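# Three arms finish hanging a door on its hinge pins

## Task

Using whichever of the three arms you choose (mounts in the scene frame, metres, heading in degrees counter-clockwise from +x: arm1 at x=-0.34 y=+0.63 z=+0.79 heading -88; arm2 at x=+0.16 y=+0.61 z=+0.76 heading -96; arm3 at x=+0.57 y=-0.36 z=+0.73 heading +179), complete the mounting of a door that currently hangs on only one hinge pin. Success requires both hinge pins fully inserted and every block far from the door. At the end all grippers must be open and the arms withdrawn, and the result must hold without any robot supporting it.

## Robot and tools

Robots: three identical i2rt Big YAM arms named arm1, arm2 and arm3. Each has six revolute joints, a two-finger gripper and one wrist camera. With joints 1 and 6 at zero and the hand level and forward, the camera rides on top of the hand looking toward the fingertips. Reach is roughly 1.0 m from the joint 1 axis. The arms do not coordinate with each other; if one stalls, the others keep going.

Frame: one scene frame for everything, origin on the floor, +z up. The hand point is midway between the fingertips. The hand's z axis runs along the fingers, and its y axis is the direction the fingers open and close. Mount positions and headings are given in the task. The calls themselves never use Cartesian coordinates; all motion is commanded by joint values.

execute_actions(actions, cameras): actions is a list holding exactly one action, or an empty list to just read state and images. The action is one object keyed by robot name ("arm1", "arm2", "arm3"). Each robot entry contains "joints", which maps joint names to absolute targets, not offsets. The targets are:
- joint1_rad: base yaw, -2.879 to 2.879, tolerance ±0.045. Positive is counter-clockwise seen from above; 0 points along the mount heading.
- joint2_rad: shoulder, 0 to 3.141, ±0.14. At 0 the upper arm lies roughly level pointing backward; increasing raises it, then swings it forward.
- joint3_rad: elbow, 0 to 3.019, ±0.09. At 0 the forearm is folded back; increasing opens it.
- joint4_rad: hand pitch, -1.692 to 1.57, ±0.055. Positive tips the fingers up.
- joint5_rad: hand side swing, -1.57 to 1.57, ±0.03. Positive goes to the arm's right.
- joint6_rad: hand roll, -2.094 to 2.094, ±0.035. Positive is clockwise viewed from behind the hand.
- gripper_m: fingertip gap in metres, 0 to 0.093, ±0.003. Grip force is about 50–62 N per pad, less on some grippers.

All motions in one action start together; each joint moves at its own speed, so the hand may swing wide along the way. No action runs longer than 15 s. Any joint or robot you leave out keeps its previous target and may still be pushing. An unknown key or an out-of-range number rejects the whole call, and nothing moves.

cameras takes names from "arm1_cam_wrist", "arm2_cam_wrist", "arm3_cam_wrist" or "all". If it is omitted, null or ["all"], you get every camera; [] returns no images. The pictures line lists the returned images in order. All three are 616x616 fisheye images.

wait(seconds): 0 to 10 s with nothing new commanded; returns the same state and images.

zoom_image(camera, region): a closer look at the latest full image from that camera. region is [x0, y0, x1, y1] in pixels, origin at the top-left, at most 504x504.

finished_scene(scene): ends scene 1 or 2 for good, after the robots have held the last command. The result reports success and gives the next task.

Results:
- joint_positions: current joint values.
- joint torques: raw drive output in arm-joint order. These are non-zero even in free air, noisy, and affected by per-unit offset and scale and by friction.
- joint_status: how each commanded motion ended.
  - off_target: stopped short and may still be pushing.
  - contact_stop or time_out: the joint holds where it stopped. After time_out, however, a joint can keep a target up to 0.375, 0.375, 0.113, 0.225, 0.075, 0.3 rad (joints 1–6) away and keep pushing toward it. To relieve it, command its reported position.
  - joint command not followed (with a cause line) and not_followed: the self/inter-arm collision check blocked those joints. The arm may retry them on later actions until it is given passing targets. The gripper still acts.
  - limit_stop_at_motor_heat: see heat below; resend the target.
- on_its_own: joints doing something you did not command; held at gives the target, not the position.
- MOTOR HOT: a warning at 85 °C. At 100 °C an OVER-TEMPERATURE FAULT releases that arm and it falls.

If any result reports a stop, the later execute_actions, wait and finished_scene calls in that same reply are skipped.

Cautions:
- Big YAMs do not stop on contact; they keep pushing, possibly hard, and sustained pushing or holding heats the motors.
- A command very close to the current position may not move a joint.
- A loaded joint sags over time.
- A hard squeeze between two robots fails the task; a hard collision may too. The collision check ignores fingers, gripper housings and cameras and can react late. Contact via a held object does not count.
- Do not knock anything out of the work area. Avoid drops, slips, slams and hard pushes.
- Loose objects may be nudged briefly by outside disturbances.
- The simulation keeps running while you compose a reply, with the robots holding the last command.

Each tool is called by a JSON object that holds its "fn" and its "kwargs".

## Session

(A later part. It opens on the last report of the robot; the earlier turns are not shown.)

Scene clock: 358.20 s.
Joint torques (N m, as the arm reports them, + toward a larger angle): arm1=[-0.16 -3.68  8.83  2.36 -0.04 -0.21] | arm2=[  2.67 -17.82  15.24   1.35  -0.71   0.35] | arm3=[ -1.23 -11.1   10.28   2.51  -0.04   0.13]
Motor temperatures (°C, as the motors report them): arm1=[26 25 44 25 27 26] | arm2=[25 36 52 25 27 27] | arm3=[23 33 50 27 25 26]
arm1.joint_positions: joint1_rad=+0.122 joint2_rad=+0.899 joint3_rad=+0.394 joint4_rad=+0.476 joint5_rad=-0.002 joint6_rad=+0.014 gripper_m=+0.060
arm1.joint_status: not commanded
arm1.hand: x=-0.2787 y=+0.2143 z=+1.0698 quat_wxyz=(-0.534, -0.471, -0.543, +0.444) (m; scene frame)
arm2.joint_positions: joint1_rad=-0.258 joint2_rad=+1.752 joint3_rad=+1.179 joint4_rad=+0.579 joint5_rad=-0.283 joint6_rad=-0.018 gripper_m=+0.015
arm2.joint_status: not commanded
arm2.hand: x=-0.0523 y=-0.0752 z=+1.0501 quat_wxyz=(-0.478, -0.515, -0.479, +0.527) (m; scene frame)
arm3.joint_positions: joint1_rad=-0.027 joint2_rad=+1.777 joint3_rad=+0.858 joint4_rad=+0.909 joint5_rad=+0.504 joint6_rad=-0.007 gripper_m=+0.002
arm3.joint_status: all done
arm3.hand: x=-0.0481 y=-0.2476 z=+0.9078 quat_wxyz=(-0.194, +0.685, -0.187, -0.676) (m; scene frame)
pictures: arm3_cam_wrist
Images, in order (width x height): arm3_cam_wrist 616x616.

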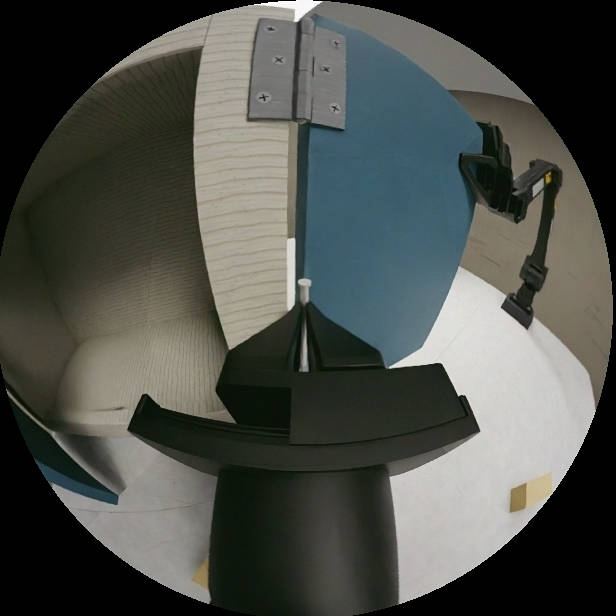

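{"fn": "execute_actions", "kwargs": {"actions": [{"arm3":{"joints":{"joint1_rad":-0.011}}}], "cameras": ["arm3_cam_wrist"]}}

{"fn": "zoom_image", "kwargs": {"camera": "arm3_cam_wrist", "region": [280,330,330,380]}}

Scene clock: 370.40 s.
Joint torques (N m, as the arm reports them, + toward a larger angle): arm1=[-0.36 -3.75  8.8   2.4  -0.03 -0.21] | arm2=[  2.32 -17.71  15.24   1.49  -0.74   0.3 ] | arm3=[  1.12 -11.49  10.29   2.59  -0.06   0.11]
Motor temperatures (°C, as the motors report them): arm1=[26 25 44 25 27 26] | arm2=[25 36 53 25 27 27] | arm3=[23 33 51 27 25 26]
arm1.joint_positions: joint1_rad=+0.122 joint2_rad=+0.899 joint3_rad=+0.394 joint4_rad=+0.476 joint5_rad=-0.002 joint6_rad=+0.014 gripper_m=+0.060
arm1.joint_status: not commanded
arm1.hand: x=-0.2787 y=+0.2143 z=+1.0698 quat_wxyz=(-0.534, -0.471, -0.543, +0.444) (m; scene frame)
arm2.joint_positions: joint1_rad=-0.258 joint2_rad=+1.752 joint3_rad=+1.179 joint4_rad=+0.579 joint5_rad=-0.283 joint6_rad=-0.018 gripper_m=+0.015
arm2.joint_status: not commanded
arm2.hand: x=-0.0523 y=-0.0752 z=+1.0501 quat_wxyz=(-0.478, -0.515, -0.479, +0.527) (m; scene frame)
arm3.joint_positions: joint1_rad=-0.026 joint2_rad=+1.777 joint3_rad=+0.858 joint4_rad=+0.909 joint5_rad=+0.504 joint6_rad=-0.007 gripper_m=+0.002
arm3.joint_status: all done
arm3.hand: x=-0.0481 y=-0.2478 z=+0.9078 quat_wxyz=(-0.194, +0.685, -0.187, -0.676) (m; scene frame)
pictures: arm3_cam_wrist
Images, in order (width x height): arm3_cam_wrist 616x616.

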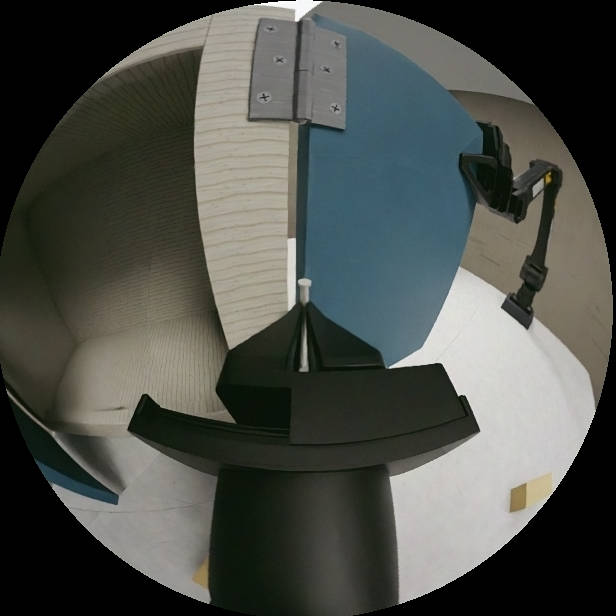

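Region (280, 330, 330, 380) of arm3_cam_wrist's 616x616 image, scaled by 10.080, with more detail than that image has.

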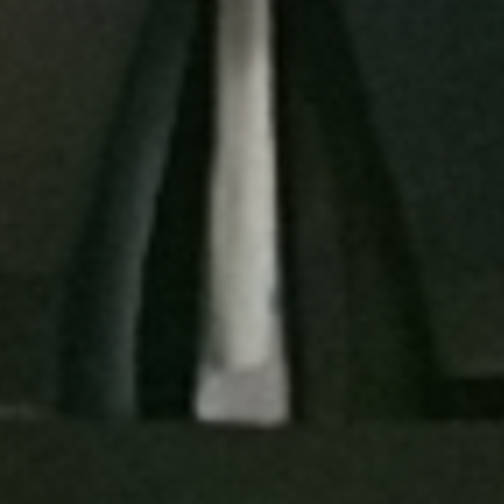

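Use j5 for finer lateral shift (−0.02 → 3 mm left).

{"fn": "execute_actions", "kwargs": {"actions": [{"arm3":{"joints":{"joint5_rad":0.47}}}], "cameras": ["arm3_cam_wrist"]}}

{"fn": "zoom_image", "kwargs": {"camera": "arm3_cam_wrist", "region": [280,330,330,380]}}

Scene clock: 380.17 s.
Joint torques (N m, as the arm reports them, + toward a larger angle): arm1=[-0.36 -3.6   8.83  2.38 -0.04 -0.2 ] | arm2=[  1.82 -17.28  15.22   1.4   -0.74   0.33] | arm3=[  1.49 -11.22  10.38   2.51  -0.36   0.13]
Motor temperatures (°C, as the motors report them): arm1=[26 25 44 25 27 26] | arm2=[25 36 53 25 27 27] | arm3=[23 33 51 27 25 26]
arm1.joint_positions: joint1_rad=+0.122 joint2_rad=+0.899 joint3_rad=+0.394 joint4_rad=+0.476 joint5_rad=-0.002 joint6_rad=+0.014 gripper_m=+0.060
arm1.joint_status: not commanded
arm1.hand: x=-0.2787 y=+0.2143 z=+1.0698 quat_wxyz=(-0.534, -0.471, -0.543, +0.444) (m; scene frame)
arm2.joint_positions: joint1_rad=-0.258 joint2_rad=+1.752 joint3_rad=+1.179 joint4_rad=+0.579 joint5_rad=-0.283 joint6_rad=-0.018 gripper_m=+0.015
arm2.joint_status: not commanded
arm2.hand: x=-0.0523 y=-0.0752 z=+1.0501 quat_wxyz=(-0.478, -0.515, -0.479, +0.527) (m; scene frame)
arm3.joint_positions: joint1_rad=-0.026 joint2_rad=+1.777 joint3_rad=+0.858 joint4_rad=+0.909 joint5_rad=+0.476 joint6_rad=-0.007 gripper_m=+0.002
arm3.joint_status: all done
arm3.hand: x=-0.0506 y=-0.2523 z=+0.9078 quat_wxyz=(-0.185, +0.688, -0.177, -0.679) (m; scene frame)
pictures: arm3_cam_wrist
Images, in order (width x height): arm3_cam_wrist 616x616.

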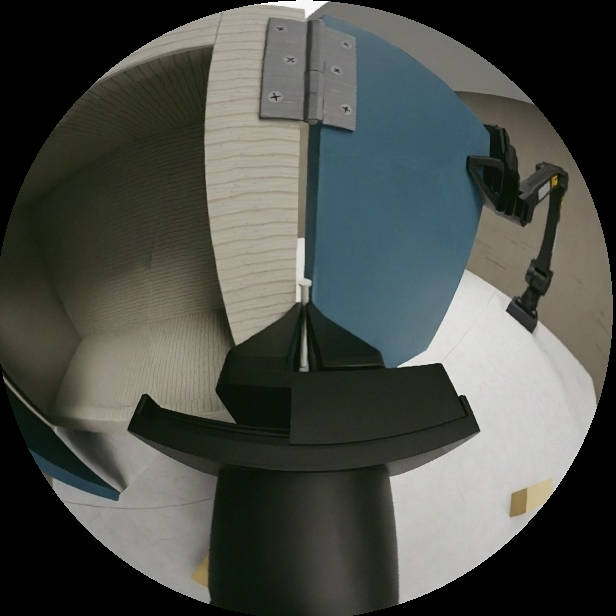

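Region (280, 330, 330, 380) of arm3_cam_wrist's 616x616 image, scaled by 10.080, with more detail than that image has.

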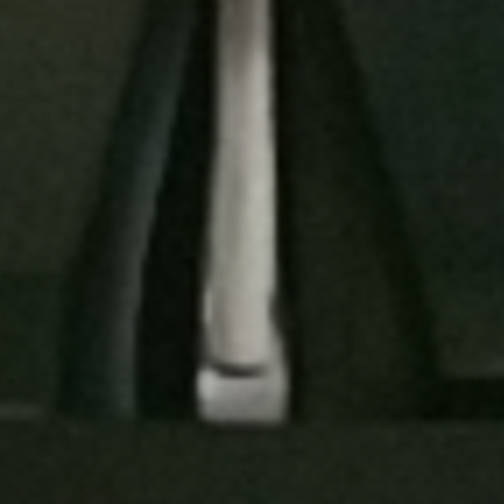

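{"fn": "execute_actions", "kwargs": {"actions": [{"arm3":{"joints":{"joint2_rad":1.82,"joint3_rad":0.86,"joint4_rad":0.95}}}], "cameras": ["arm3_cam_wrist"]}}

{"fn": "zoom_image", "kwargs": {"camera": "arm3_cam_wrist", "region": [280,310,330,380]}}

Scene clock: 383.97 s.
Joint torques (N m, as the arm reports them, + toward a larger angle): arm1=[-0.33 -3.85  8.83  2.37 -0.03 -0.2 ] | arm2=[  2.45 -17.72  15.21   1.42  -0.75   0.32] | arm3=[  1.45 -10.78   6.76   2.23  -0.37   0.1 ]
Motor temperatures (°C, as the motors report them): arm1=[26 25 44 25 27 26] | arm2=[25 36 53 25 27 27] | arm3=[23 33 51 27 25 26]
arm1.joint_positions: joint1_rad=+0.122 joint2_rad=+0.899 joint3_rad=+0.394 joint4_rad=+0.476 joint5_rad=-0.002 joint6_rad=+0.014 gripper_m=+0.060
arm1.joint_status: not commanded
arm1.hand: x=-0.2787 y=+0.2143 z=+1.0698 quat_wxyz=(-0.534, -0.471, -0.543, +0.444) (m; scene frame)
arm2.joint_positions: joint1_rad=-0.258 joint2_rad=+1.752 joint3_rad=+1.179 joint4_rad=+0.579 joint5_rad=-0.283 joint6_rad=-0.018 gripper_m=+0.015
arm2.joint_status: not commanded
arm2.hand: x=-0.0523 y=-0.0752 z=+1.0501 quat_wxyz=(-0.478, -0.515, -0.479, +0.527) (m; scene frame)
arm3.joint_positions: joint1_rad=-0.026 joint2_rad=+1.798 joint3_rad=+0.858 joint4_rad=+0.935 joint5_rad=+0.476 joint6_rad=-0.005 gripper_m=+0.002
arm3.joint_status: all done
arm3.hand: x=-0.0516 y=-0.2521 z=+0.9013 quat_wxyz=(-0.184, +0.686, -0.179, -0.681) (m; scene frame)
pictures: arm3_cam_wrist
Images, in order (width x height): arm3_cam_wrist 616x616.

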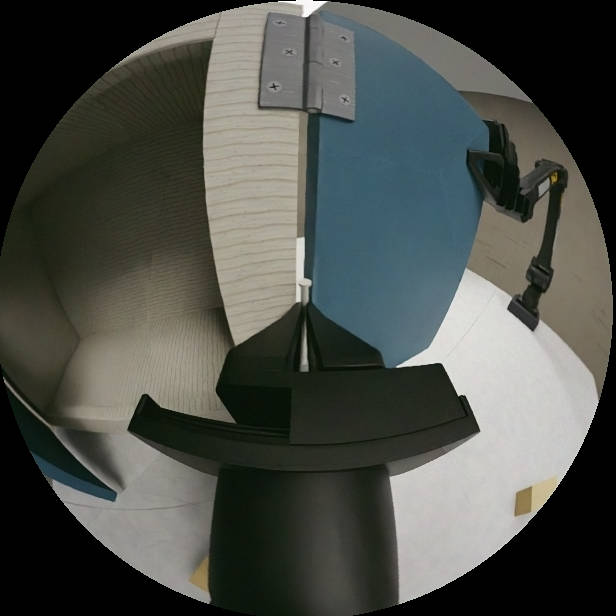

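Region (280, 310, 330, 380) of arm3_cam_wrist's 616x616 image, scaled by 7.200, with more detail than that image has; it fills the left 360 columns of this view, and the rest is white.

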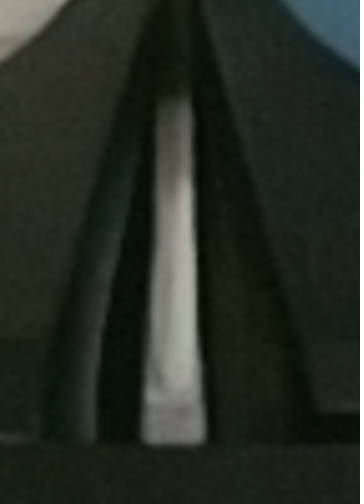

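{"fn": "execute_actions", "kwargs": {"actions": [{"arm3":{"joints":{"joint2_rad":1.85,"joint3_rad":0.835,"joint4_rad":0.99}}}], "cameras": ["arm3_cam_wrist"]}}

{"fn": "zoom_image", "kwargs": {"camera": "arm3_cam_wrist", "region": [280,310,330,380]}}

Scene clock: 388.93 s.
Joint torques (N m, as the arm reports them, + toward a larger angle): arm1=[-0.27 -3.91  8.82  2.4  -0.03 -0.2 ] | arm2=[  2.71 -17.48  15.18   1.44  -0.74   0.33] | arm3=[ 1.3  -9.83  5.15  2.   -0.37  0.11]
Motor temperatures (°C, as the motors report them): arm1=[26 25 44 25 27 26] | arm2=[25 36 53 25 27 27] | arm3=[23 33 50 27 25 26]
arm1.joint_positions: joint1_rad=+0.122 joint2_rad=+0.899 joint3_rad=+0.394 joint4_rad=+0.476 joint5_rad=-0.002 joint6_rad=+0.014 gripper_m=+0.060
arm1.joint_status: not commanded
arm1.hand: x=-0.2787 y=+0.2143 z=+1.0698 quat_wxyz=(-0.534, -0.471, -0.543, +0.444) (m; scene frame)
arm2.joint_positions: joint1_rad=-0.258 joint2_rad=+1.752 joint3_rad=+1.179 joint4_rad=+0.579 joint5_rad=-0.283 joint6_rad=-0.018 gripper_m=+0.015
arm2.joint_status: not commanded
arm2.hand: x=-0.0523 y=-0.0752 z=+1.0501 quat_wxyz=(-0.478, -0.515, -0.479, +0.527) (m; scene frame)
arm3.joint_positions: joint1_rad=-0.026 joint2_rad=+1.817 joint3_rad=+0.851 joint4_rad=+0.983 joint5_rad=+0.476 joint6_rad=-0.005 gripper_m=+0.002
arm3.joint_status: all done
arm3.hand: x=-0.0503 y=-0.2523 z=+0.8977 quat_wxyz=(-0.182, +0.678, -0.180, -0.689) (m; scene frame)
pictures: arm3_cam_wrist
Images, in order (width x height): arm3_cam_wrist 616x616.

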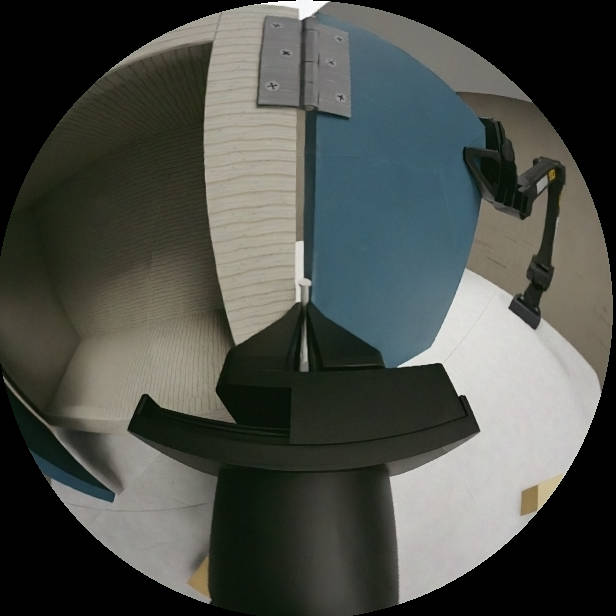

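Region (280, 310, 330, 380) of arm3_cam_wrist's 616x616 image, scaled by 7.200, with more detail than that image has; it fills the left 360 columns of this view, and the rest is white.

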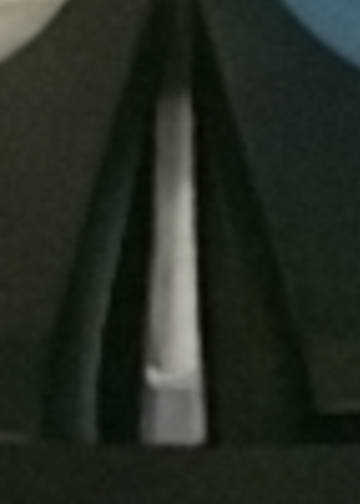

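{"fn": "execute_actions", "kwargs": {"actions": [{"arm3":{"joints":{"joint2_rad":1.815,"joint3_rad":0.85,"joint4_rad":0.965,"gripper_m":0.012}}}], "cameras": ["arm3_cam_wrist"]}}

{"fn": "zoom_image", "kwargs": {"camera": "arm3_cam_wrist", "region": [270,270,340,380]}}

Scene clock: 394.50 s.
Joint torques (N m, as the arm reports them, + toward a larger angle): arm1=[-0.32 -3.83  8.79  2.34 -0.04 -0.2 ] | arm2=[  2.54 -17.61  15.27   1.47  -0.71   0.29] | arm3=[  1.78 -12.3    6.58   1.12  -0.81   0.12]
Motor temperatures (°C, as the motors report them): arm1=[26 25 44 25 27 26] | arm2=[25 36 53 25 27 27] | arm3=[23 33 49 27 25 26]
arm1.joint_positions: joint1_rad=+0.122 joint2_rad=+0.899 joint3_rad=+0.394 joint4_rad=+0.476 joint5_rad=-0.002 joint6_rad=+0.014 gripper_m=+0.060
arm1.joint_status: not commanded
arm1.hand: x=-0.2787 y=+0.2143 z=+1.0698 quat_wxyz=(-0.534, -0.471, -0.543, +0.444) (m; scene frame)
arm2.joint_positions: joint1_rad=-0.258 joint2_rad=+1.752 joint3_rad=+1.179 joint4_rad=+0.579 joint5_rad=-0.283 joint6_rad=-0.018 gripper_m=+0.015
arm2.joint_status: not commanded
arm2.hand: x=-0.0523 y=-0.0752 z=+1.0501 quat_wxyz=(-0.478, -0.515, -0.479, +0.527) (m; scene frame)
arm3.joint_positions: joint1_rad=-0.027 joint2_rad=+1.817 joint3_rad=+0.850 joint4_rad=+0.983 joint5_rad=+0.488 joint6_rad=-0.005 gripper_m=+0.012
arm3.joint_status: all done
arm3.hand: x=-0.0489 y=-0.2498 z=+0.8972 quat_wxyz=(-0.186, +0.677, -0.185, -0.687) (m; scene frame)
pictures: arm3_cam_wrist
Images, in order (width x height): arm3_cam_wrist 616x616.

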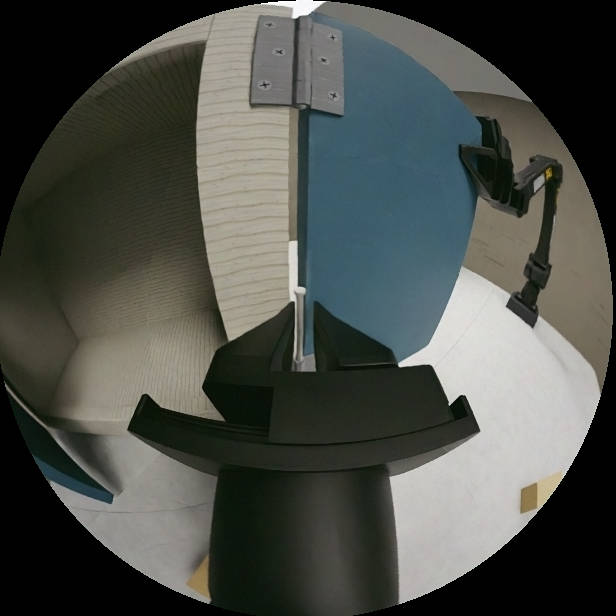

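Region (270, 270, 340, 380) of arm3_cam_wrist's 616x616 image, scaled by 4.582, with more detail than that image has; it fills the left 321 columns of this view, and the rest is white.

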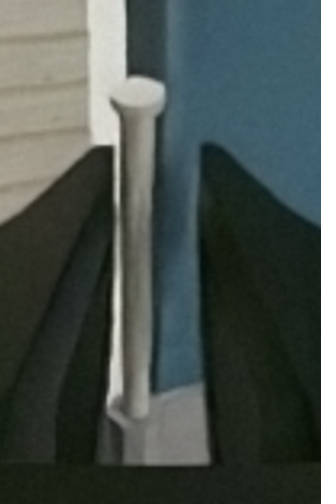

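{"fn": "execute_actions", "kwargs": {"actions": [{"arm3":{"joints":{"joint2_rad":1.68,"joint3_rad":0.77,"joint4_rad":0.9,"joint5_rad":0.49}}}], "cameras": ["arm3_cam_wrist"]}}

{"fn": "zoom_image", "kwargs": {"camera": "arm3_cam_wrist", "region": [250,270,350,380]}}

Scene clock: 402.60 s.
Joint torques (N m, as the arm reports them, + toward a larger angle): arm1=[-0.37 -3.94  8.82  2.36 -0.03 -0.21] | arm2=[  2.18 -17.39  15.21   1.51  -0.73   0.35] | arm3=[  1.49 -11.29   7.24   1.4   -0.14   0.09]
Motor temperatures (°C, as the motors report them): arm1=[26 25 44 25 27 26] | arm2=[25 37 53 25 27 27] | arm3=[23 33 48 27 25 26]
arm1.joint_positions: joint1_rad=+0.122 joint2_rad=+0.899 joint3_rad=+0.394 joint4_rad=+0.476 joint5_rad=-0.002 joint6_rad=+0.014 gripper_m=+0.060
arm1.joint_status: not commanded
arm1.hand: x=-0.2787 y=+0.2143 z=+1.0698 quat_wxyz=(-0.534, -0.471, -0.543, +0.444) (m; scene frame)
arm2.joint_positions: joint1_rad=-0.258 joint2_rad=+1.752 joint3_rad=+1.179 joint4_rad=+0.579 joint5_rad=-0.283 joint6_rad=-0.018 gripper_m=+0.015
arm2.joint_status: not commanded
arm2.hand: x=-0.0523 y=-0.0752 z=+1.0501 quat_wxyz=(-0.478, -0.515, -0.479, +0.527) (m; scene frame)
arm3.joint_positions: joint1_rad=-0.024 joint2_rad=+1.683 joint3_rad=+0.765 joint4_rad=+0.908 joint5_rad=+0.490 joint6_rad=-0.005 gripper_m=+0.012
arm3.joint_status: all done
arm3.hand: x=-0.0158 y=-0.2524 z=+0.9199 quat_wxyz=(-0.188, +0.687, -0.183, -0.678) (m; scene frame)
pictures: arm3_cam_wrist
Images, in order (width x height): arm3_cam_wrist 616x616.

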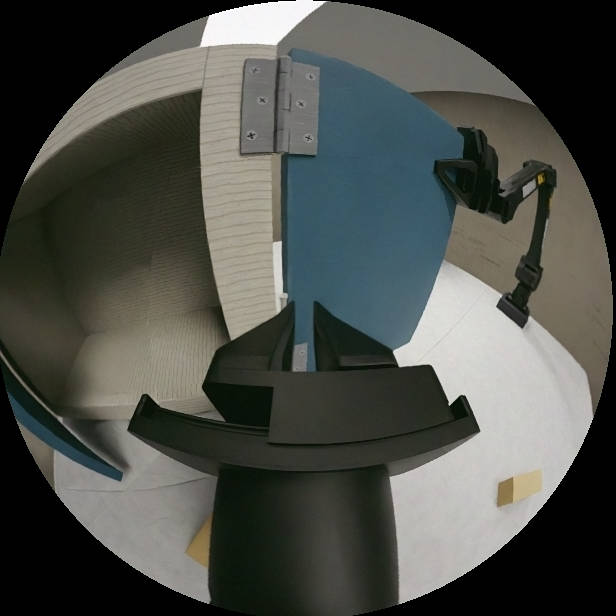

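Region (250, 270, 350, 380) of arm3_cam_wrist's 616x616 image, scaled by 4.582, with more detail than that image has; it fills the left 458 columns of this view, and the rest is white.

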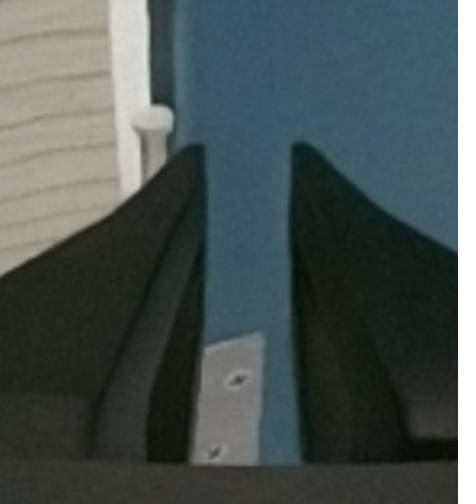

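{"fn": "execute_actions", "kwargs": {"actions": [{"arm2":{"joints":{"joint2_rad":1.62,"joint3_rad":1.26}},"arm3":{"joints":{"joint2_rad":1.6,"joint3_rad":0.78,"joint4_rad":0.84,"joint5_rad":0.476,"gripper_m":0}}}], "cameras": ["arm3_cam_wrist"]}}

{"fn": "execute_actions", "kwargs": {"actions": [{"arm2":{"joints":{"joint2_rad":1.8,"joint3_rad":1.17}}}], "cameras": ["arm3_cam_wrist"]}}

Scene clock: 409.83 s.
Joint torques (N m, as the arm reports them, + toward a larger angle): arm1=[-0.34 -3.84  8.84  2.36 -0.02 -0.2 ] | arm2=[  2.17 -24.44  16.99   2.37  -1.27   0.34] | arm3=[  1.51 -10.37   8.68   1.33  -0.28   0.09]
Motor temperatures (°C, as the motors report them): arm1=[26 25 44 26 27 26] | arm2=[25 37 54 25 27 27] | arm3=[23 33 48 27 25 26]
arm1.joint_positions: joint1_rad=+0.122 joint2_rad=+0.899 joint3_rad=+0.394 joint4_rad=+0.476 joint5_rad=-0.002 joint6_rad=+0.014 gripper_m=+0.060
arm1.joint_status: not commanded
arm1.hand: x=-0.2787 y=+0.2143 z=+1.0698 quat_wxyz=(-0.534, -0.471, -0.543, +0.444) (m; scene frame)
arm2.joint_positions: joint1_rad=-0.253 joint2_rad=+1.740 joint3_rad=+1.179 joint4_rad=+0.557 joint5_rad=-0.270 joint6_rad=-0.020 gripper_m=+0.015
arm2.joint_status: all done
arm2.hand: x=-0.0506 y=-0.0742 z=+1.0533 quat_wxyz=(-0.474, -0.519, -0.479, +0.526) (m; scene frame)
arm3.joint_positions: joint1_rad=-0.024 joint2_rad=+1.607 joint3_rad=+0.765 joint4_rad=+0.850 joint5_rad=+0.480 joint6_rad=-0.005 gripper_m=+0.000
arm3.joint_status: all done
arm3.hand: x=-0.0107 y=-0.2543 z=+0.9499 quat_wxyz=(-0.183, +0.681, -0.180, -0.686) (m; scene frame)
pictures: arm3_cam_wrist
Images, in order (width x height): arm3_cam_wrist 616x616.

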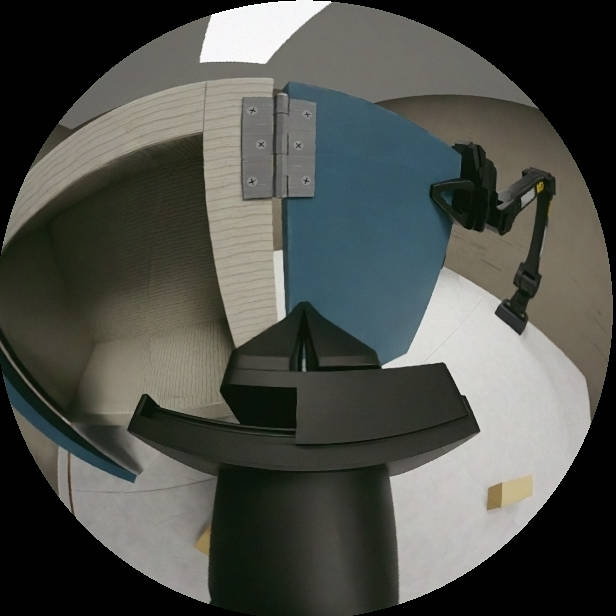

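Scene clock: 410.60 s.
Joint torques (N m, as the arm reports them, + toward a larger angle): arm1=[-0.25 -3.75  8.83  2.38 -0.03 -0.2 ] | arm2=[  2.2  -11.44   9.61   2.07  -1.19   0.35] | arm3=[  1.38 -11.15   8.68   1.44  -0.27   0.09]
Motor temperatures (°C, as the motors report them): arm1=[26 25 44 26 27 26] | arm2=[25 37 53 25 27 27] | arm3=[23 33 48 27 25 26]
arm1.joint_positions: joint1_rad=+0.122 joint2_rad=+0.899 joint3_rad=+0.394 joint4_rad=+0.476 joint5_rad=-0.002 joint6_rad=+0.014 gripper_m=+0.060
arm1.joint_status: not commanded
arm1.hand: x=-0.2787 y=+0.2143 z=+1.0698 quat_wxyz=(-0.534, -0.471, -0.543, +0.444) (m; scene frame)
arm2.joint_positions: joint1_rad=-0.253 joint2_rad=+1.748 joint3_rad=+1.177 joint4_rad=+0.562 joint5_rad=-0.272 joint6_rad=-0.020 gripper_m=+0.015
arm2.joint_status: all done
arm2.hand: x=-0.0506 y=-0.0752 z=+1.0483 quat_wxyz=(-0.473, -0.520, -0.480, +0.524) (m; scene frame)
arm3.joint_positions: joint1_rad=-0.024 joint2_rad=+1.607 joint3_rad=+0.765 joint4_rad=+0.850 joint5_rad=+0.480 joint6_rad=-0.005 gripper_m=+0.000
arm3.joint_status: not commanded
arm3.hand: x=-0.0107 y=-0.2543 z=+0.9499 quat_wxyz=(-0.183, +0.681, -0.180, -0.686) (m; scene frame)
pictures: arm3_cam_wrist
Images, in order (width x height): arm3_cam_wrist 616x616.

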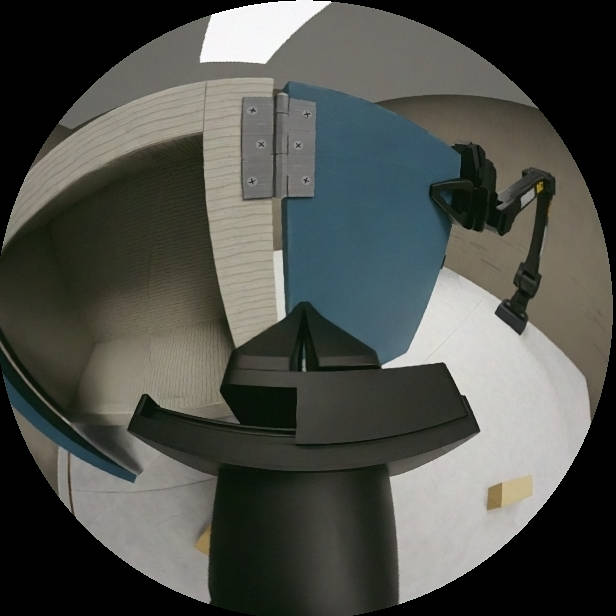

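Restore lift, and look down at the hinge.

{"fn": "execute_actions", "kwargs": {"actions": [{"arm2":{"joints":{"joint2_rad":1.72,"joint3_rad":1.23}},"arm3":{"joints":{"joint2_rad":1.5,"joint3_rad":0.7,"joint4_rad":0.5}}}], "cameras": ["arm3_cam_wrist"]}}

{"fn": "zoom_image", "kwargs": {"camera": "arm3_cam_wrist", "region": [210,190,350,330]}}

Scene clock: 416.10 s.
Joint torques (N m, as the arm reports them, + toward a larger angle): arm1=[-0.29 -3.93  8.8   2.35 -0.03 -0.2 ] | arm2=[  1.83 -17.28  14.67   2.08  -1.21   0.38] | arm3=[ 1.22 -9.6   7.48  1.39 -0.15  0.1 ]
Motor temperatures (°C, as the motors report them): arm1=[26 25 44 26 27 26] | arm2=[25 36 52 25 28 27] | arm3=[23 33 48 27 25 26]
arm1.joint_positions: joint1_rad=+0.122 joint2_rad=+0.899 joint3_rad=+0.394 joint4_rad=+0.476 joint5_rad=-0.002 joint6_rad=+0.014 gripper_m=+0.060
arm1.joint_status: not commanded
arm1.hand: x=-0.2787 y=+0.2143 z=+1.0698 quat_wxyz=(-0.534, -0.471, -0.543, +0.444) (m; scene frame)
arm2.joint_positions: joint1_rad=-0.253 joint2_rad=+1.745 joint3_rad=+1.177 joint4_rad=+0.562 joint5_rad=-0.272 joint6_rad=-0.020 gripper_m=+0.015
arm2.joint_status: all done
arm2.hand: x=-0.0505 y=-0.0748 z=+1.0499 quat_wxyz=(-0.474, -0.520, -0.480, +0.525) (m; scene frame)
arm3.joint_positions: joint1_rad=-0.024 joint2_rad=+1.506 joint3_rad=+0.701 joint4_rad=+0.510 joint5_rad=+0.479 joint6_rad=-0.005 gripper_m=+0.000
arm3.joint_status: all done
arm3.hand: x=+0.0270 y=-0.2559 z=+0.8981 quat_wxyz=(-0.204, +0.778, -0.155, -0.574) (m; scene frame)
pictures: arm3_cam_wrist
Images, in order (width x height): arm3_cam_wrist 616x616.

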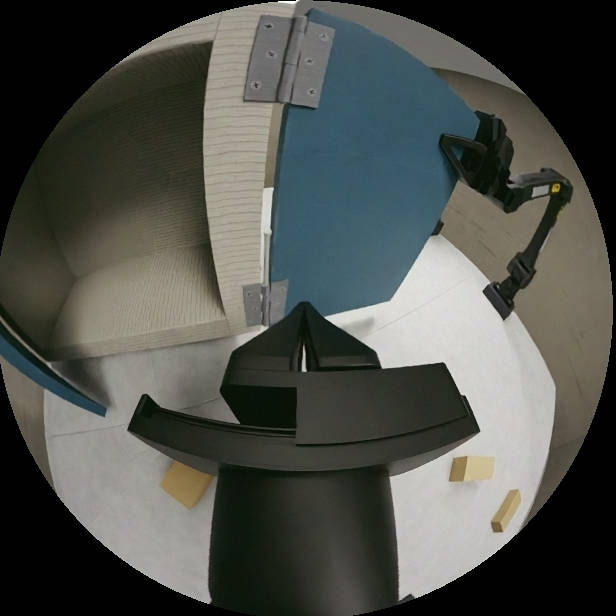

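Region (210, 190, 350, 330) of arm3_cam_wrist's 616x616 image, scaled by 3.600, with more detail than that image has.

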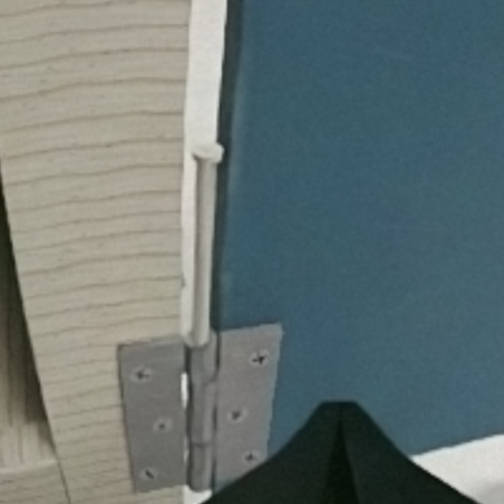

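{"fn": "execute_actions", "kwargs": {"actions": [{"arm3":{"joints":{"joint2_rad":1.62,"joint3_rad":0.84,"joint4_rad":0.83}}}], "cameras": []}}

{"fn": "execute_actions", "kwargs": {"actions": [{"arm3":{"joints":{"joint2_rad":1.705,"joint3_rad":0.92,"joint4_rad":0.85}}}], "cameras": []}}

{"fn": "execute_actions", "kwargs": {"actions": [{"arm3":{"joints":{"joint2_rad":1.81,"joint3_rad":0.87,"joint4_rad":0.9}}}], "cameras": ["arm3_cam_wrist"]}}

Scene clock: 432.17 s.
Joint torques (N m, as the arm reports them, + toward a larger angle): arm1=[-0.4  -3.71  8.78  2.41 -0.03 -0.2 ] | arm2=[  2.12 -16.87  14.58   2.11  -1.19   0.36] | arm3=[  1.38 -10.89  10.86   2.49  -0.22   0.08]
Motor temperatures (°C, as the motors report them): arm1=[26 25 44 26 27 26] | arm2=[25 36 53 25 28 27] | arm3=[23 33 48 27 25 26]
arm1.joint_positions: joint1_rad=+0.122 joint2_rad=+0.899 joint3_rad=+0.394 joint4_rad=+0.476 joint5_rad=-0.002 joint6_rad=+0.014 gripper_m=+0.060
arm1.joint_status: not commanded
arm1.hand: x=-0.2787 y=+0.2143 z=+1.0698 quat_wxyz=(-0.534, -0.471, -0.543, +0.444) (m; scene frame)
arm2.joint_positions: joint1_rad=-0.253 joint2_rad=+1.745 joint3_rad=+1.177 joint4_rad=+0.562 joint5_rad=-0.272 joint6_rad=-0.020 gripper_m=+0.015
arm2.joint_status: not commanded
arm2.hand: x=-0.0505 y=-0.0748 z=+1.0499 quat_wxyz=(-0.474, -0.520, -0.480, +0.525) (m; scene frame)
arm3.joint_positions: joint1_rad=-0.024 joint2_rad=+1.620 joint3_rad=+0.800 joint4_rad=+0.809 joint5_rad=+0.478 joint6_rad=-0.005 gripper_m=+0.000
arm3.joint_status: all done
arm3.hand: x=-0.0220 y=-0.2540 z=+0.9506 quat_wxyz=(-0.184, +0.687, -0.179, -0.679) (m; scene frame)
pictures: none
No camera images: the call's "cameras" was empty. Leave "cameras" out to get every camera's image.

Scene clock: 432.93 s.
Joint torques (N m, as the arm reports them, + toward a larger angle): arm1=[-0.3  -3.83  8.81  2.36 -0.03 -0.2 ] | arm2=[  2.12 -17.11  14.54   2.17  -1.19   0.35] | arm3=[  1.75 -10.47  10.59   2.42  -0.23   0.08]
Motor temperatures (°C, as the motors report them): arm1=[26 25 44 26 27 26] | arm2=[25 36 53 25 28 27] | arm3=[23 33 48 27 25 26]
arm1.joint_positions: joint1_rad=+0.122 joint2_rad=+0.899 joint3_rad=+0.394 joint4_rad=+0.476 joint5_rad=-0.002 joint6_rad=+0.014 gripper_m=+0.060
arm1.joint_status: not commanded
arm1.hand: x=-0.2787 y=+0.2143 z=+1.0698 quat_wxyz=(-0.534, -0.471, -0.543, +0.444) (m; scene frame)
arm2.joint_positions: joint1_rad=-0.253 joint2_rad=+1.745 joint3_rad=+1.177 joint4_rad=+0.562 joint5_rad=-0.272 joint6_rad=-0.020 gripper_m=+0.015
arm2.joint_status: not commanded
arm2.hand: x=-0.0505 y=-0.0748 z=+1.0499 quat_wxyz=(-0.474, -0.520, -0.480, +0.525) (m; scene frame)
arm3.joint_positions: joint1_rad=-0.024 joint2_rad=+1.695 joint3_rad=+0.884 joint4_rad=+0.831 joint5_rad=+0.478 joint6_rad=-0.005 gripper_m=+0.000
arm3.joint_status: all done
arm3.hand: x=-0.0522 y=-0.2528 z=+0.9519 quat_wxyz=(-0.182, +0.677, -0.181, -0.690) (m; scene frame)
pictures: none
No camera images: the call's "cameras" was empty. Leave "cameras" out to get every camera's image.

Scene clock: 433.67 s.
Joint torques (N m, as the arm reports them, + toward a larger angle): arm1=[-0.4  -3.77  8.86  2.39 -0.03 -0.2 ] | arm2=[  2.17 -17.22  14.56   2.11  -1.18   0.34] | arm3=[ 0.95 -8.89  6.37  1.37 -0.7   0.1 ]
Motor temperatures (°C, as the motors report them): arm1=[26 25 44 26 27 26] | arm2=[25 36 53 25 28 27] | arm3=[23 33 48 27 25 26]
arm1.joint_positions: joint1_rad=+0.122 joint2_rad=+0.899 joint3_rad=+0.394 joint4_rad=+0.476 joint5_rad=-0.002 joint6_rad=+0.014 gripper_m=+0.060
arm1.joint_status: not commanded
arm1.hand: x=-0.2787 y=+0.2143 z=+1.0698 quat_wxyz=(-0.534, -0.471, -0.543, +0.444) (m; scene frame)
arm2.joint_positions: joint1_rad=-0.253 joint2_rad=+1.745 joint3_rad=+1.177 joint4_rad=+0.562 joint5_rad=-0.272 joint6_rad=-0.020 gripper_m=+0.015
arm2.joint_status: not commanded
arm2.hand: x=-0.0505 y=-0.0748 z=+1.0499 quat_wxyz=(-0.474, -0.520, -0.480, +0.525) (m; scene frame)
arm3.joint_positions: joint1_rad=-0.024 joint2_rad=+1.770 joint3_rad=+0.879 joint4_rad=+0.908 joint5_rad=+0.489 joint6_rad=-0.005 gripper_m=+0.000
arm3.joint_status: all done
arm3.hand: x=-0.0555 y=-0.2509 z=+0.9215 quat_wxyz=(-0.186, +0.677, -0.184, -0.688) (m; scene frame)
pictures: arm3_cam_wrist
Images, in order (width x height): arm3_cam_wrist 616x616.

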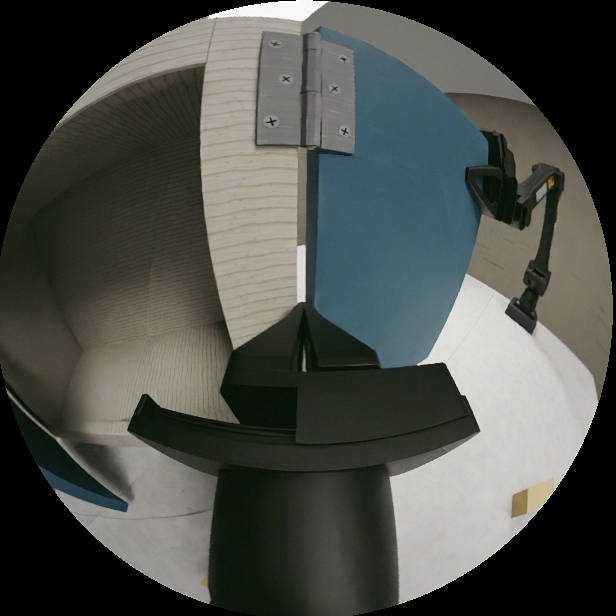

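{"fn": "execute_actions", "kwargs": {"actions": [{"arm2":{"joints":{"gripper_m":0.07}}}], "cameras": ["arm3_cam_wrist","arm2_cam_wrist"]}}

{"fn": "execute_actions", "kwargs": {"actions": [{"arm3":{"joints":{"joint2_rad":1.5,"joint3_rad":0.7,"joint4_rad":0.5}}}], "cameras": ["arm3_cam_wrist"]}}

{"fn": "zoom_image", "kwargs": {"camera": "arm3_cam_wrist", "region": [200,170,380,350]}}

Scene clock: 453.90 s.
Joint torques (N m, as the arm reports them, + toward a larger angle): arm1=[-0.26 -3.89  8.87  2.4  -0.03 -0.2 ] | arm2=[ -0.3  -15.41  14.51   2.12  -0.06   0.21] | arm3=[ 1.08 -9.52  6.23  1.47 -0.67  0.07]
Motor temperatures (°C, as the motors report them): arm1=[26 25 44 26 27 26] | arm2=[25 37 53 25 29 27] | arm3=[23 33 47 27 25 26]
arm1.joint_positions: joint1_rad=+0.122 joint2_rad=+0.899 joint3_rad=+0.394 joint4_rad=+0.476 joint5_rad=-0.002 joint6_rad=+0.014 gripper_m=+0.060
arm1.joint_status: not commanded
arm1.hand: x=-0.2787 y=+0.2143 z=+1.0698 quat_wxyz=(-0.534, -0.471, -0.543, +0.444) (m; scene frame)
arm2.joint_positions: joint1_rad=-0.229 joint2_rad=+1.731 joint3_rad=+1.177 joint4_rad=+0.562 joint5_rad=-0.298 joint6_rad=-0.009 gripper_m=+0.070
arm2.joint_status: all done
arm2.hand: x=-0.0284 y=-0.0779 z=+1.0599 quat_wxyz=(-0.492, -0.506, -0.487, +0.514) (m; scene frame)
arm3.joint_positions: joint1_rad=-0.024 joint2_rad=+1.771 joint3_rad=+0.879 joint4_rad=+0.908 joint5_rad=+0.489 joint6_rad=-0.005 gripper_m=+0.000
arm3.joint_status: not commanded
arm3.hand: x=-0.0556 y=-0.2509 z=+0.9212 quat_wxyz=(-0.186, +0.677, -0.184, -0.687) (m; scene frame)
pictures: arm2_cam_wrist, arm3_cam_wrist
Images, in order (width x height): arm2_cam_wrist 616x616, arm3_cam_wrist 616x616.

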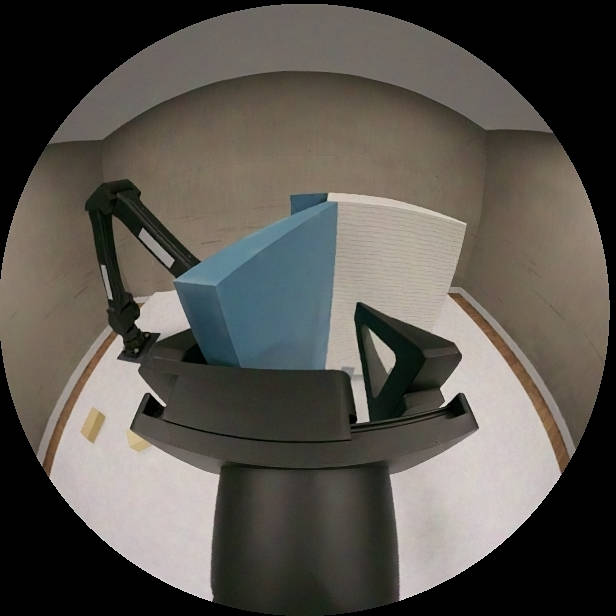

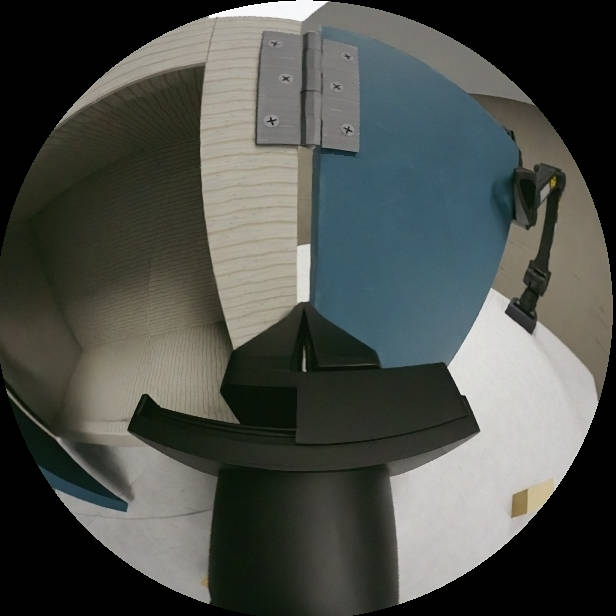

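Scene clock: 455.13 s.
Joint torques (N m, as the arm reports them, + toward a larger angle): arm1=[-0.38 -3.73  8.85  2.43 -0.04 -0.21] | arm2=[  0.01 -15.86  14.65   2.1   -0.06   0.23] | arm3=[ 1.21 -8.79  8.23  1.43 -0.1   0.1 ]
Motor temperatures (°C, as the motors report them): arm1=[26 25 44 26 27 26] | arm2=[25 37 53 25 28 27] | arm3=[23 33 47 27 25 26]
arm1.joint_positions: joint1_rad=+0.122 joint2_rad=+0.899 joint3_rad=+0.394 joint4_rad=+0.476 joint5_rad=-0.002 joint6_rad=+0.014 gripper_m=+0.060
arm1.joint_status: not commanded
arm1.hand: x=-0.2787 y=+0.2143 z=+1.0698 quat_wxyz=(-0.534, -0.471, -0.543, +0.444) (m; scene frame)
arm2.joint_positions: joint1_rad=-0.229 joint2_rad=+1.731 joint3_rad=+1.177 joint4_rad=+0.562 joint5_rad=-0.298 joint6_rad=-0.009 gripper_m=+0.070
arm2.joint_status: not commanded
arm2.hand: x=-0.0284 y=-0.0779 z=+1.0599 quat_wxyz=(-0.492, -0.506, -0.487, +0.514) (m; scene frame)
arm3.joint_positions: joint1_rad=-0.023 joint2_rad=+1.499 joint3_rad=+0.692 joint4_rad=+0.510 joint5_rad=+0.477 joint6_rad=-0.005 gripper_m=+0.000
arm3.joint_status: all done
arm3.hand: x=+0.0302 y=-0.2569 z=+0.8976 quat_wxyz=(-0.203, +0.779, -0.154, -0.574) (m; scene frame)
pictures: arm3_cam_wrist
Images, in order (width x height): arm3_cam_wrist 616x616.

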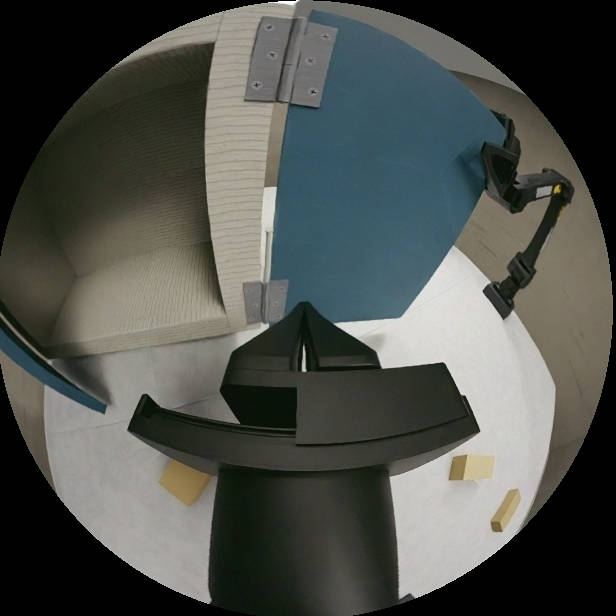

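Region (200, 170, 380, 350) of arm3_cam_wrist's 616x616 image, scaled by 2.800, with more detail than that image has.

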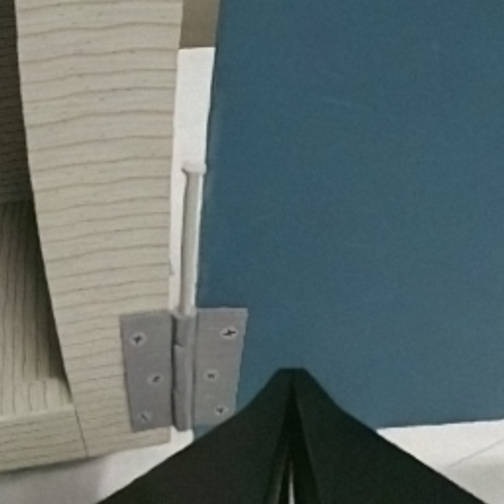

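{"fn": "execute_actions", "kwargs": {"actions": [{"arm2":{"joints":{"joint1_rad":-0.26,"joint5_rad":-0.29}},"arm3":{"joints":{"joint2_rad":1.68,"joint3_rad":0.86,"joint4_rad":0.82}}}], "cameras": ["arm2_cam_wrist"]}}

{"fn": "execute_actions", "kwargs": {"actions": [{"arm2":{"joints":{"gripper_m":0.0}},"arm3":{"joints":{"joint2_rad":1.75,"joint3_rad":0.86,"joint4_rad":0.89}}}], "cameras": ["arm3_cam_wrist"]}}

Scene clock: 464.50 s.
Joint torques (N m, as the arm reports them, + toward a larger angle): arm1=[-0.28 -3.71  8.85  2.4  -0.03 -0.2 ] | arm2=[ -1.04 -15.88  14.53   1.98   0.16   0.19] | arm3=[  1.21 -11.11  10.36   2.52  -0.14   0.09]
Motor temperatures (°C, as the motors report them): arm1=[26 24 44 26 27 26] | arm2=[25 36 53 25 28 27] | arm3=[23 33 48 27 25 26]
arm1.joint_positions: joint1_rad=+0.122 joint2_rad=+0.899 joint3_rad=+0.394 joint4_rad=+0.476 joint5_rad=-0.002 joint6_rad=+0.014 gripper_m=+0.060
arm1.joint_status: not commanded
arm1.hand: x=-0.2787 y=+0.2143 z=+1.0698 quat_wxyz=(-0.534, -0.471, -0.543, +0.444) (m; scene frame)
arm2.joint_positions: joint1_rad=-0.253 joint2_rad=+1.731 joint3_rad=+1.177 joint4_rad=+0.562 joint5_rad=-0.294 joint6_rad=-0.009 gripper_m=+0.070
arm2.joint_status: all done
arm2.hand: x=-0.0457 y=-0.0731 z=+1.0597 quat_wxyz=(-0.485, -0.513, -0.480, +0.521) (m; scene frame)
arm3.joint_positions: joint1_rad=-0.023 joint2_rad=+1.676 joint3_rad=+0.823 joint4_rad=+0.799 joint5_rad=+0.477 joint6_rad=-0.005 gripper_m=+0.000
arm3.joint_status: all done
arm3.hand: x=-0.0333 y=-0.2545 z=+0.9267 quat_wxyz=(-0.186, +0.703, -0.174, -0.664) (m; scene frame)
pictures: arm2_cam_wrist
Images, in order (width x height): arm2_cam_wrist 616x616.

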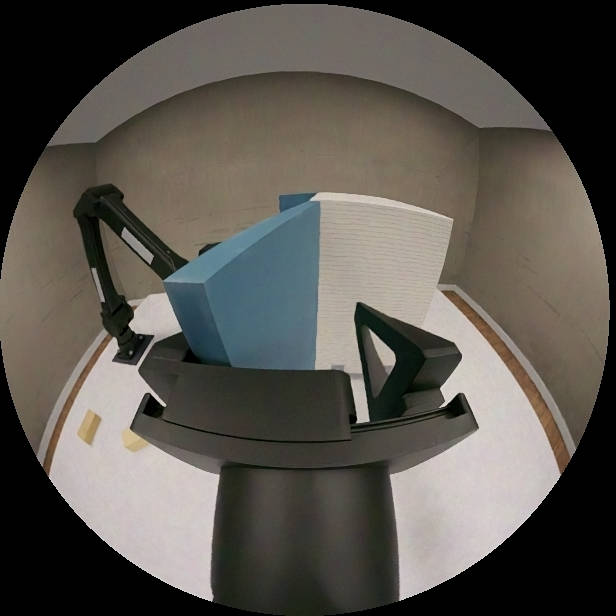

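Scene clock: 465.37 s.
Joint torques (N m, as the arm reports them, + toward a larger angle): arm1=[-0.24 -4.01  8.81  2.39 -0.03 -0.21] | arm2=[ -0.34 -16.18  14.39   2.11  -0.54   0.32] | arm3=[  1.01 -11.51   9.85   2.44  -0.15   0.09]
Motor temperatures (°C, as the motors report them): arm1=[26 24 44 26 27 26] | arm2=[25 36 53 25 28 27] | arm3=[23 33 48 27 25 26]
arm1.joint_positions: joint1_rad=+0.122 joint2_rad=+0.899 joint3_rad=+0.394 joint4_rad=+0.476 joint5_rad=-0.002 joint6_rad=+0.014 gripper_m=+0.060
arm1.joint_status: not commanded
arm1.hand: x=-0.2787 y=+0.2143 z=+1.0698 quat_wxyz=(-0.534, -0.471, -0.543, +0.444) (m; scene frame)
arm2.joint_positions: joint1_rad=-0.260 joint2_rad=+1.733 joint3_rad=+1.181 joint4_rad=+0.562 joint5_rad=-0.278 joint6_rad=-0.015 gripper_m=+0.015
arm2.joint_status: gripper_m off_target (ended at +0.015, target +0.000)
arm2.hand: x=-0.0533 y=-0.0724 z=+1.0610 quat_wxyz=(-0.477, -0.516, -0.476, +0.529) (m; scene frame)
arm3.joint_positions: joint1_rad=-0.023 joint2_rad=+1.745 joint3_rad=+0.823 joint4_rad=+0.870 joint5_rad=+0.477 joint6_rad=-0.005 gripper_m=+0.000
arm3.joint_status: all done
arm3.hand: x=-0.0381 y=-0.2542 z=+0.9022 quat_wxyz=(-0.186, +0.702, -0.174, -0.665) (m; scene frame)
pictures: arm3_cam_wrist
Images, in order (width x height): arm3_cam_wrist 616x616.

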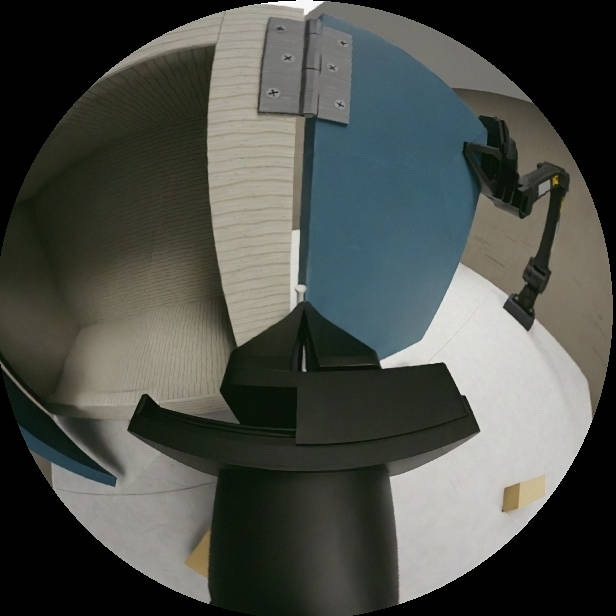

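{"fn": "execute_actions", "kwargs": {"actions": [{"arm3":{"joints":{"joint2_rad":1.65,"joint4_rad":0.80}}}], "cameras": []}}

{"fn": "execute_actions", "kwargs": {"actions": [{"arm3":{"joints":{"joint3_rad":0.91,"joint4_rad":0.79}}}], "cameras": ["arm3_cam_wrist"]}}

Scene clock: 472.13 s.
Joint torques (N m, as the arm reports them, + toward a larger angle): arm1=[-0.38 -3.65  8.87  2.39 -0.03 -0.2 ] | arm2=[ -0.2  -15.76  14.24   2.1   -0.52   0.31] | arm3=[  1.31 -12.19  10.6    1.33  -0.13   0.07]
Motor temperatures (°C, as the motors report them): arm1=[26 24 44 26 27 26] | arm2=[25 36 53 25 28 27] | arm3=[23 33 49 27 25 26]
arm1.joint_positions: joint1_rad=+0.122 joint2_rad=+0.899 joint3_rad=+0.394 joint4_rad=+0.476 joint5_rad=-0.002 joint6_rad=+0.014 gripper_m=+0.060
arm1.joint_status: not commanded
arm1.hand: x=-0.2787 y=+0.2143 z=+1.0698 quat_wxyz=(-0.534, -0.471, -0.543, +0.444) (m; scene frame)
arm2.joint_positions: joint1_rad=-0.260 joint2_rad=+1.733 joint3_rad=+1.181 joint4_rad=+0.562 joint5_rad=-0.278 joint6_rad=-0.015 gripper_m=+0.015
arm2.joint_status: not commanded
arm2.hand: x=-0.0533 y=-0.0724 z=+1.0610 quat_wxyz=(-0.477, -0.516, -0.476, +0.529) (m; scene frame)
arm3.joint_positions: joint1_rad=-0.023 joint2_rad=+1.655 joint3_rad=+0.823 joint4_rad=+0.810 joint5_rad=+0.477 joint6_rad=-0.005 gripper_m=+0.000
arm3.joint_status: all done
arm3.hand: x=-0.0318 y=-0.2545 z=+0.9415 quat_wxyz=(-0.184, +0.692, -0.177, -0.676) (m; scene frame)
pictures: none
No camera images: the call's "cameras" was empty. Leave "cameras" out to get every camera's image.

Scene clock: 472.80 s.
Joint torques (N m, as the arm reports them, + toward a larger angle): arm1=[-0.23 -3.79  8.82  2.38 -0.04 -0.2 ] | arm2=[ -0.59 -15.9   14.32   2.06  -0.52   0.3 ] | arm3=[  0.95 -12.02  10.85   1.37  -0.15   0.11]
Motor temperatures (°C, as the motors report them): arm1=[26 24 44 26 27 26] | arm2=[25 36 53 25 28 27] | arm3=[23 33 49 27 25 26]
arm1.joint_positions: joint1_rad=+0.122 joint2_rad=+0.899 joint3_rad=+0.394 joint4_rad=+0.476 joint5_rad=-0.002 joint6_rad=+0.014 gripper_m=+0.060
arm1.joint_status: not commanded
arm1.hand: x=-0.2787 y=+0.2143 z=+1.0698 quat_wxyz=(-0.534, -0.471, -0.543, +0.444) (m; scene frame)
arm2.joint_positions: joint1_rad=-0.260 joint2_rad=+1.733 joint3_rad=+1.181 joint4_rad=+0.562 joint5_rad=-0.278 joint6_rad=-0.015 gripper_m=+0.015
arm2.joint_status: not commanded
arm2.hand: x=-0.0533 y=-0.0724 z=+1.0610 quat_wxyz=(-0.477, -0.516, -0.476, +0.529) (m; scene frame)
arm3.joint_positions: joint1_rad=-0.023 joint2_rad=+1.655 joint3_rad=+0.872 joint4_rad=+0.799 joint5_rad=+0.477 joint6_rad=-0.005 gripper_m=+0.000
arm3.joint_status: all done
arm3.hand: x=-0.0453 y=-0.2540 z=+0.9629 quat_wxyz=(-0.181, +0.679, -0.180, -0.689) (m; scene frame)
pictures: arm3_cam_wrist
Images, in order (width x height): arm3_cam_wrist 616x616.

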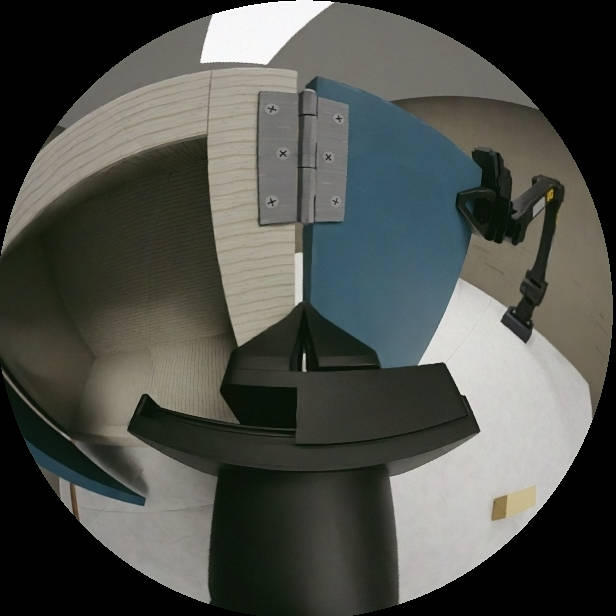

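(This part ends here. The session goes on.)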